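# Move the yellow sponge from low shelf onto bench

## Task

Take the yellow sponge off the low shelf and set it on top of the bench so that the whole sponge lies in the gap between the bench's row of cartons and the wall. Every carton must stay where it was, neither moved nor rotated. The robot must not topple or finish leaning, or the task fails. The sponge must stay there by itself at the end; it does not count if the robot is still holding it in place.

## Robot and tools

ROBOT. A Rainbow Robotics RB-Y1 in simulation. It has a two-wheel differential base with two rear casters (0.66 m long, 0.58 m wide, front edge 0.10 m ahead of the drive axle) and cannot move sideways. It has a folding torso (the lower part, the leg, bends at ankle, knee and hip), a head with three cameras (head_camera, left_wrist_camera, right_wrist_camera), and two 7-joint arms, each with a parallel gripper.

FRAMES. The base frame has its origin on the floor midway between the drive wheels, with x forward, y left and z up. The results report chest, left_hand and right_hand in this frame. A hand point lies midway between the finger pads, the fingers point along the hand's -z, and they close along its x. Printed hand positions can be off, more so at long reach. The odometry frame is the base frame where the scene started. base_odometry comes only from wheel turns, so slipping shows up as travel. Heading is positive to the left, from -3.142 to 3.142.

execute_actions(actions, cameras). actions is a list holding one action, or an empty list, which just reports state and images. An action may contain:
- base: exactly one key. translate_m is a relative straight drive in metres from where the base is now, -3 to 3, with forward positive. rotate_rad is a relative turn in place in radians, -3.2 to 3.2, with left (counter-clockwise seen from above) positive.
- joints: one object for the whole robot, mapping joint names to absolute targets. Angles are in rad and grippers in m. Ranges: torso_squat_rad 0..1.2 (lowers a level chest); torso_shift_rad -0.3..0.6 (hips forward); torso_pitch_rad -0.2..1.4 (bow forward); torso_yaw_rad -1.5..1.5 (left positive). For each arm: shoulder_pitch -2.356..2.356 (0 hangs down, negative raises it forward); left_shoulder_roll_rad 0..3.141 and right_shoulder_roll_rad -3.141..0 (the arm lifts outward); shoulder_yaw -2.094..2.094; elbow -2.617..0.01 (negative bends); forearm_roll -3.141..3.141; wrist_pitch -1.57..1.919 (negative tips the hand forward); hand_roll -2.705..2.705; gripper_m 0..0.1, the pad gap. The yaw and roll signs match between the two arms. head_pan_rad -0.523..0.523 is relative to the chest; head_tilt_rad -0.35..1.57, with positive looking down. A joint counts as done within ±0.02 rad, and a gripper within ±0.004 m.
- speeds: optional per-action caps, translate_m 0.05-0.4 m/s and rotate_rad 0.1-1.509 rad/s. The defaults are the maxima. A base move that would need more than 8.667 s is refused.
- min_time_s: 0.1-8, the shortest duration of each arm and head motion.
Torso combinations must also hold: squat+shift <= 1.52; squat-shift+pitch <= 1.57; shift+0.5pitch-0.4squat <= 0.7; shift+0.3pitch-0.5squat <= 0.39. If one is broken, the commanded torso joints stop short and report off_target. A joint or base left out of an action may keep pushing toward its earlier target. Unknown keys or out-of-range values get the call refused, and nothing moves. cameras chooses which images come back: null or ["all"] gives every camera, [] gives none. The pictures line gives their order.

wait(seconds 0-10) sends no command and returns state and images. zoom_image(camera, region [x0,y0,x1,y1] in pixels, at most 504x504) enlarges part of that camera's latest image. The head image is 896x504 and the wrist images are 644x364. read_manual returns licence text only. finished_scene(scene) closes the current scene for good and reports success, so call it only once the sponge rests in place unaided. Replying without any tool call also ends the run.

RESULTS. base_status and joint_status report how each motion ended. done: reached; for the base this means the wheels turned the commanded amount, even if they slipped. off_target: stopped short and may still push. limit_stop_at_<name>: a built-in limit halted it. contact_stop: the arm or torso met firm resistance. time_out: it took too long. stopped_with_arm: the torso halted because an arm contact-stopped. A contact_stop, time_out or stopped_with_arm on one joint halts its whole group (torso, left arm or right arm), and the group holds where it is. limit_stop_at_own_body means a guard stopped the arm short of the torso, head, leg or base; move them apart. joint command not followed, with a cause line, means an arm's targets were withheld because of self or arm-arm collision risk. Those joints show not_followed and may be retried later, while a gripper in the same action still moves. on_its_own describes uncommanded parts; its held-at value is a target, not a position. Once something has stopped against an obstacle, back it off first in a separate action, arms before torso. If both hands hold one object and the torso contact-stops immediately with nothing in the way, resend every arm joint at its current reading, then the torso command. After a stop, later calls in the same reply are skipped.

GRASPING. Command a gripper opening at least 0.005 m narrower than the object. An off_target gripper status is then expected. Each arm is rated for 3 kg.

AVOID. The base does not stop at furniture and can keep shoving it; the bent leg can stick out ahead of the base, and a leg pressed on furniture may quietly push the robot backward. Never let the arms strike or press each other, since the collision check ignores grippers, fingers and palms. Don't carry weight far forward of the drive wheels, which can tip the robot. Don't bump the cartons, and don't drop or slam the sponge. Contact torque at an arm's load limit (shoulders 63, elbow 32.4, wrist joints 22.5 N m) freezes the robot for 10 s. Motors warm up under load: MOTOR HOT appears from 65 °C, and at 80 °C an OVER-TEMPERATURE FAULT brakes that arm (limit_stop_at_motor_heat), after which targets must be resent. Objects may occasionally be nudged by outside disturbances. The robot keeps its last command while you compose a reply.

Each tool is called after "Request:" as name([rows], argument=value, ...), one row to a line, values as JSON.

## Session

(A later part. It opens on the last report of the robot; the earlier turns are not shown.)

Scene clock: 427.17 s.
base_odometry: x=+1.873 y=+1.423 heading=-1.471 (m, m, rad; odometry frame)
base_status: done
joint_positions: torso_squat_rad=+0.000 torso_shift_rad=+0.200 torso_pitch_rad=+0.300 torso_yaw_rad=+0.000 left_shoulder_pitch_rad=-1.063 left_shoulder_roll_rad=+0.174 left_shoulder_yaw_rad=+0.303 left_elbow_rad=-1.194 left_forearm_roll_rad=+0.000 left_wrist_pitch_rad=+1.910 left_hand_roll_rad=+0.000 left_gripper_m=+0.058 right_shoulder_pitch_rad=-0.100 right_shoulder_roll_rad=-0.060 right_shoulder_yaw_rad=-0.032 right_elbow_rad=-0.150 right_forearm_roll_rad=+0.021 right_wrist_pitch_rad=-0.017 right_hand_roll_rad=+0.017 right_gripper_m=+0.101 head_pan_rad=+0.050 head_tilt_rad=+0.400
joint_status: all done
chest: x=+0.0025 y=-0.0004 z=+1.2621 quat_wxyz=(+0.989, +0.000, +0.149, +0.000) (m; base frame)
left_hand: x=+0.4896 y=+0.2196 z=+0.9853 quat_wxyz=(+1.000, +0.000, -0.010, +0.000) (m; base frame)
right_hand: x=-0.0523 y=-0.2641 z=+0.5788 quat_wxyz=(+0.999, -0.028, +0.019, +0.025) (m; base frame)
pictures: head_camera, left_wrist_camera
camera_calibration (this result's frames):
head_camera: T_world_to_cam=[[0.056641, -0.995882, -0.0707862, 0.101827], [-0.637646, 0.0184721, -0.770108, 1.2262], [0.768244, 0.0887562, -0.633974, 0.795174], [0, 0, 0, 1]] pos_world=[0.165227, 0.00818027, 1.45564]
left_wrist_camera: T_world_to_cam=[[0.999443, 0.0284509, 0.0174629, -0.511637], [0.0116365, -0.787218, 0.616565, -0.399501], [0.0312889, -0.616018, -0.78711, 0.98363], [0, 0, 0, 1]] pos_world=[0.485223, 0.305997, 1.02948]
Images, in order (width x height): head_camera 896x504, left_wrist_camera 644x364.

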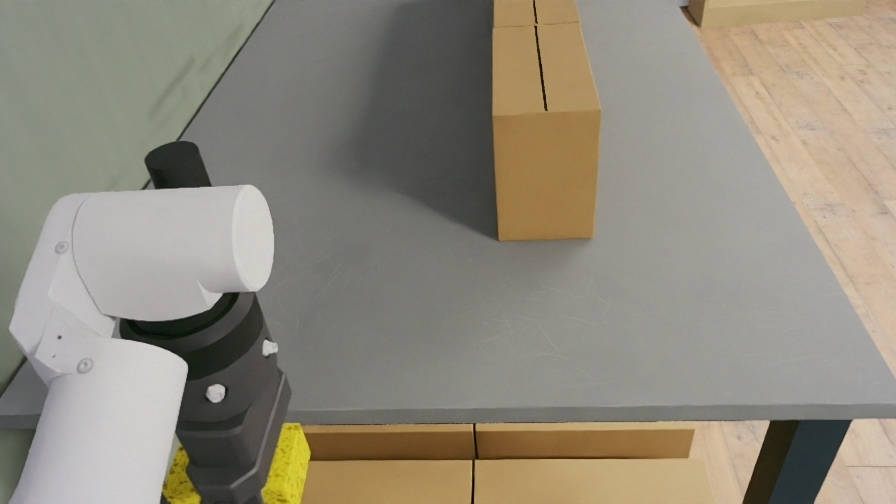

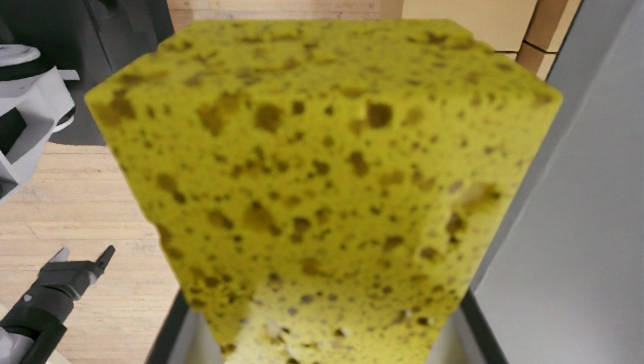

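Request:
execute_actions([
  {"base": {"translate_m": 0.435}, "joints": {"left_shoulder_pitch_rad": -1.2248, "left_shoulder_roll_rad": 0.2262, "left_shoulder_yaw_rad": 0.3276, "left_elbow_rad": -0.8265, "left_wrist_pitch_rad": 1.731, "head_pan_rad": 0.3, "head_tilt_rad": 0.65}, "min_time_s": 2.0},
], cameras=["head_camera", "left_wrist_camera"])

Scene clock: 461.43 s.
base_odometry: x=+1.917 y=+0.990 heading=-1.471 (m, m, rad; odometry frame)
base_status: done
joint_positions: torso_squat_rad=+0.000 torso_shift_rad=+0.200 torso_pitch_rad=+0.300 torso_yaw_rad=+0.000 left_shoulder_pitch_rad=-1.225 left_shoulder_roll_rad=+0.226 left_shoulder_yaw_rad=+0.327 left_elbow_rad=-0.827 left_forearm_roll_rad=+0.000 left_wrist_pitch_rad=+1.731 left_hand_roll_rad=+0.000 left_gripper_m=+0.058 right_shoulder_pitch_rad=-0.100 right_shoulder_roll_rad=-0.060 right_shoulder_yaw_rad=-0.032 right_elbow_rad=-0.150 right_forearm_roll_rad=+0.021 right_wrist_pitch_rad=-0.017 right_hand_roll_rad=+0.017 right_gripper_m=+0.101 head_pan_rad=+0.300 head_tilt_rad=+0.650
joint_status: all done
chest: x=+0.0025 y=-0.0004 z=+1.2621 quat_wxyz=(+0.989, +0.000, +0.149, +0.000) (m; base frame)
left_hand: x=+0.5200 y=+0.2196 z=+0.9722 quat_wxyz=(+1.000, +0.000, +0.000, +0.000) (m; base frame)
right_hand: x=-0.0525 y=-0.2641 z=+0.5788 quat_wxyz=(+0.999, -0.028, +0.019, +0.025) (m; base frame)
pictures: head_camera, left_wrist_camera
camera_calibration (this result's frames):
head_camera: T_world_to_cam=[[0.276371, -0.950264, -0.143591, 0.189018], [-0.792128, -0.140632, -0.593933, 0.983993], [0.544199, 0.277888, -0.791597, 1.04186], [0, 0, 0, 1]] pos_world=[0.160229, 0.028478, 1.4363]
left_wrist_camera: T_world_to_cam=[[0.999591, 0.0285127, -0.00232233, -0.5227], [0.0238871, -0.787239, 0.616186, -0.397763], [0.0157409, -0.615989, -0.787598, 0.980945], [0, 0, 0, 1]] pos_world=[0.516546, 0.30602, 1.01647]
Images, in order (width x height): head_camera 896x504, left_wrist_camera 644x364.

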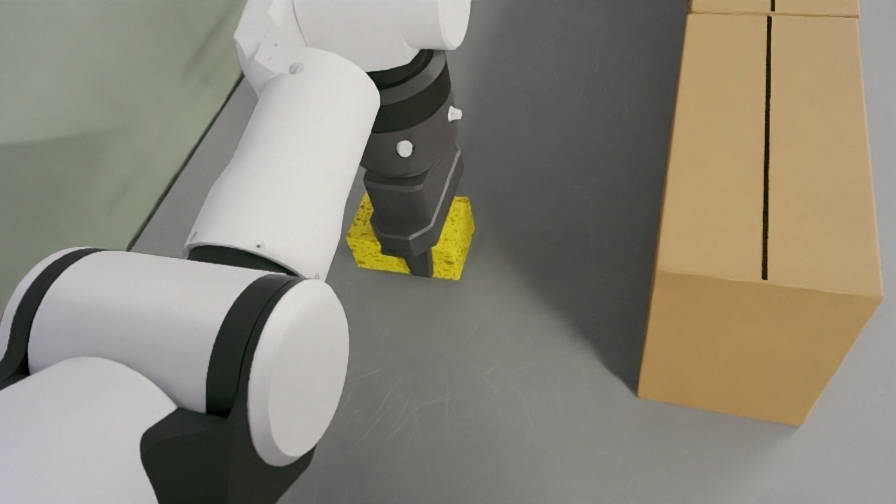

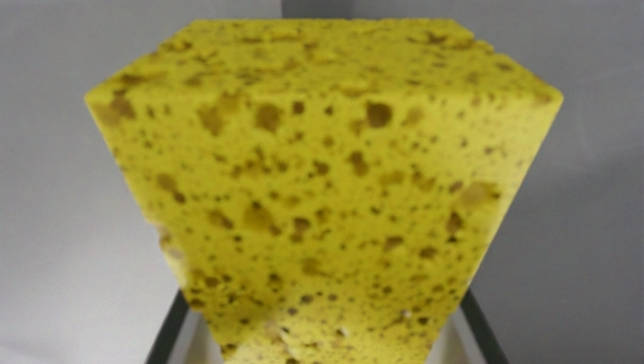

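Request:
execute_actions([
  {"joints": {"left_shoulder_pitch_rad": -1.2252, "left_shoulder_roll_rad": 0.2264, "left_shoulder_yaw_rad": 0.3276, "left_elbow_rad": -0.742, "left_wrist_pitch_rad": 1.647}, "min_time_s": 0.8},
], cameras=["head_camera", "left_wrist_camera"])

Scene clock: 470.20 s.
base_odometry: x=+1.917 y=+0.990 heading=-1.471 (m, m, rad; odometry frame)
base_status: not commanded
joint_positions: torso_squat_rad=+0.000 torso_shift_rad=+0.199 torso_pitch_rad=+0.298 torso_yaw_rad=+0.000 left_shoulder_pitch_rad=-1.228 left_shoulder_roll_rad=+0.227 left_shoulder_yaw_rad=+0.327 left_elbow_rad=-0.743 left_forearm_roll_rad=+0.000 left_wrist_pitch_rad=+1.648 left_hand_roll_rad=+0.000 left_gripper_m=+0.058 right_shoulder_pitch_rad=-0.100 right_shoulder_roll_rad=-0.060 right_shoulder_yaw_rad=-0.032 right_elbow_rad=-0.150 right_forearm_roll_rad=+0.021 right_wrist_pitch_rad=-0.017 right_hand_roll_rad=+0.017 right_gripper_m=+0.101 head_pan_rad=+0.300 head_tilt_rad=+0.650
joint_status: all done
chest: x=+0.0015 y=-0.0005 z=+1.2624 quat_wxyz=(+0.989, +0.000, +0.149, +0.000) (m; base frame)
left_hand: x=+0.5205 y=+0.2197 z=+0.9535 quat_wxyz=(+1.000, +0.001, -0.002, +0.000) (m; base frame)
right_hand: x=-0.0524 y=-0.2640 z=+0.5789 quat_wxyz=(+0.999, -0.028, +0.018, +0.025) (m; base frame)
pictures: head_camera, left_wrist_camera
camera_calibration (this result's frames):
head_camera: T_world_to_cam=[[0.276675, -0.950211, -0.143352, 0.188954], [-0.79112, -0.140543, -0.595296, 0.985028], [0.54551, 0.278112, -0.790615, 1.04143], [0, 0, 0, 1]] pos_world=[0.158888, 0.0283522, 1.43684]
left_wrist_camera: T_world_to_cam=[[0.999594, 0.0284244, 0.00208479, -0.527455], [0.0211108, -0.787569, 0.615865, -0.384345], [0.0191475, -0.615571, -0.787849, 0.964565], [0, 0, 0, 1]] pos_world=[0.516886, 0.306052, 0.997736]
Images, in order (width x height): head_camera 896x504, left_wrist_camera 644x364.

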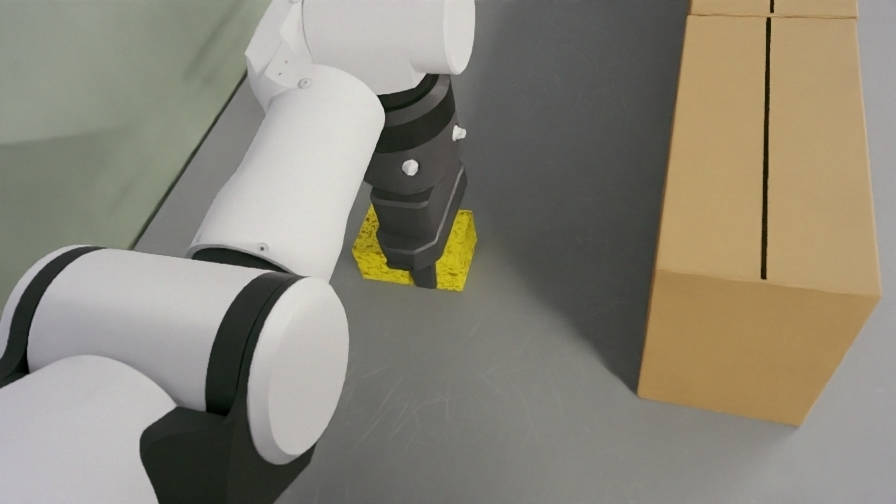

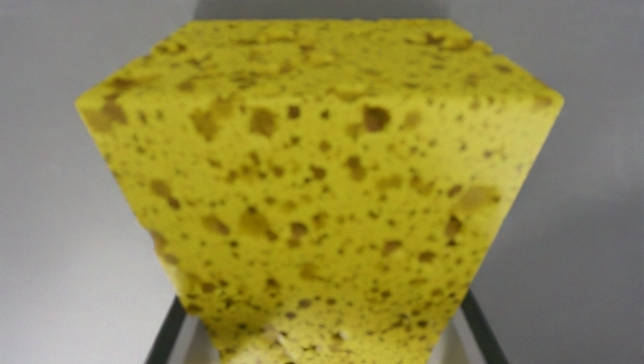

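Request:
execute_actions([
  {"joints": {"left_gripper_m": 0.09}},
], cameras=["left_wrist_camera"])

Request:
execute_actions([
  {"joints": {"left_shoulder_pitch_rad": -1.257, "left_shoulder_roll_rad": 0.237, "left_shoulder_yaw_rad": 0.331, "left_elbow_rad": -0.946, "left_wrist_pitch_rad": 1.885}, "min_time_s": 0.6},
], cameras=["head_camera", "left_wrist_camera"])

Scene clock: 478.57 s.
base_odometry: x=+1.917 y=+0.990 heading=-1.471 (m, m, rad; odometry frame)
base_status: not commanded
joint_positions: torso_squat_rad=+0.000 torso_shift_rad=+0.200 torso_pitch_rad=+0.300 torso_yaw_rad=+0.000 left_shoulder_pitch_rad=-1.226 left_shoulder_roll_rad=+0.227 left_shoulder_yaw_rad=+0.327 left_elbow_rad=-0.742 left_forearm_roll_rad=+0.000 left_wrist_pitch_rad=+1.647 left_hand_roll_rad=+0.000 left_gripper_m=+0.090 right_shoulder_pitch_rad=-0.100 right_shoulder_roll_rad=-0.060 right_shoulder_yaw_rad=-0.032 right_elbow_rad=-0.150 right_forearm_roll_rad=+0.021 right_wrist_pitch_rad=-0.017 right_hand_roll_rad=+0.017 right_gripper_m=+0.101 head_pan_rad=+0.300 head_tilt_rad=+0.650
joint_status: all done
chest: x=+0.0024 y=-0.0004 z=+1.2622 quat_wxyz=(+0.989, +0.000, +0.149, +0.000) (m; base frame)
left_hand: x=+0.5202 y=+0.2199 z=+0.9511 quat_wxyz=(+1.000, +0.001, +0.000, +0.000) (m; base frame)
right_hand: x=-0.0524 y=-0.2641 z=+0.5788 quat_wxyz=(+0.999, -0.028, +0.019, +0.025) (m; base frame)
pictures: left_wrist_camera
camera_calibration (this result's frames):
left_wrist_camera: T_world_to_cam=[[0.999584, 0.0287948, -0.0016355, -0.523642], [0.0236918, -0.787454, 0.615918, -0.384137], [0.0164474, -0.6157, -0.787809, 0.964212], [0, 0, 0, 1]] pos_world=[0.516666, 0.306254, 0.995355]
Images, in order (width x height): left_wrist_camera 644x364.

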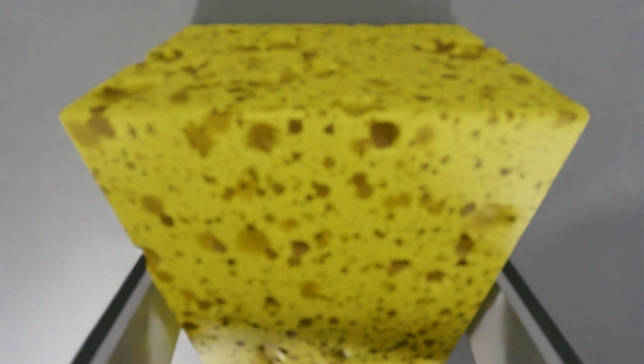

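Scene clock: 479.57 s.
base_odometry: x=+1.917 y=+0.990 heading=-1.471 (m, m, rad; odometry frame)
base_status: not commanded
joint_positions: torso_squat_rad=+0.000 torso_shift_rad=+0.200 torso_pitch_rad=+0.300 torso_yaw_rad=+0.000 left_shoulder_pitch_rad=-1.257 left_shoulder_roll_rad=+0.237 left_shoulder_yaw_rad=+0.331 left_elbow_rad=-0.946 left_forearm_roll_rad=+0.000 left_wrist_pitch_rad=+1.885 left_hand_roll_rad=+0.000 left_gripper_m=+0.090 right_shoulder_pitch_rad=-0.100 right_shoulder_roll_rad=-0.060 right_shoulder_yaw_rad=-0.032 right_elbow_rad=-0.150 right_forearm_roll_rad=+0.021 right_wrist_pitch_rad=-0.017 right_hand_roll_rad=+0.017 right_gripper_m=+0.101 head_pan_rad=+0.300 head_tilt_rad=+0.650
joint_status: all done
chest: x=+0.0025 y=-0.0004 z=+1.2622 quat_wxyz=(+0.989, +0.000, +0.149, +0.000) (m; base frame)
left_hand: x=+0.5200 y=+0.2195 z=+1.0196 quat_wxyz=(+1.000, +0.001, +0.000, +0.000) (m; base frame)
right_hand: x=-0.0524 y=-0.2641 z=+0.5788 quat_wxyz=(+0.999, -0.028, +0.019, +0.025) (m; base frame)
pictures: head_camera, left_wrist_camera
camera_calibration (this result's frames):
head_camera: T_world_to_cam=[[0.276417, -0.95025, -0.143593, 0.189032], [-0.792032, -0.140624, -0.594062, 0.984106], [0.544315, 0.277939, -0.791499, 1.0418], [0, 0, 0, 1]] pos_world=[0.160124, 0.0284595, 1.43635]
left_wrist_camera: T_world_to_cam=[[0.999595, 0.0283195, -0.00286452, -0.522027], [0.0240734, -0.787418, 0.615949, -0.42684], [0.0151878, -0.615768, -0.787781, 1.01864], [0, 0, 0, 1]] pos_world=[0.51662, 0.305931, 1.06388]
Images, in order (width x height): head_camera 896x504, left_wrist_camera 644x364.

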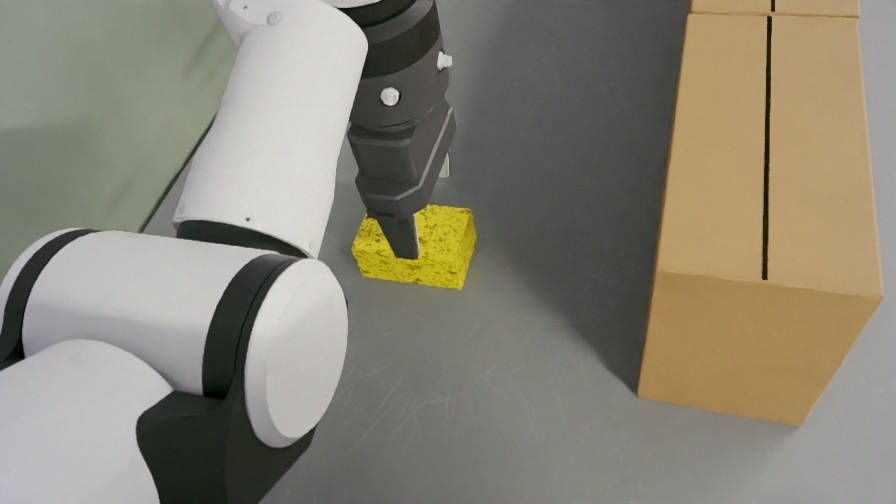

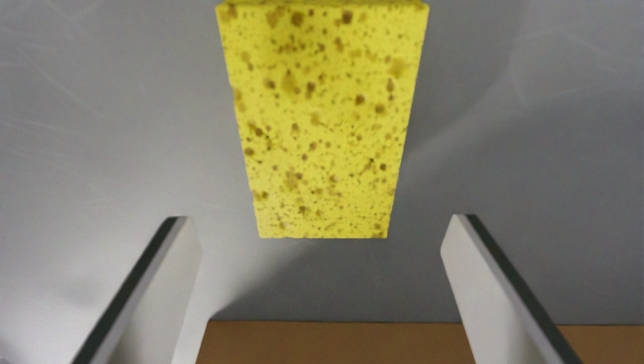

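Request:
finished_scene(scene=2)

The scene is finished: the task was done.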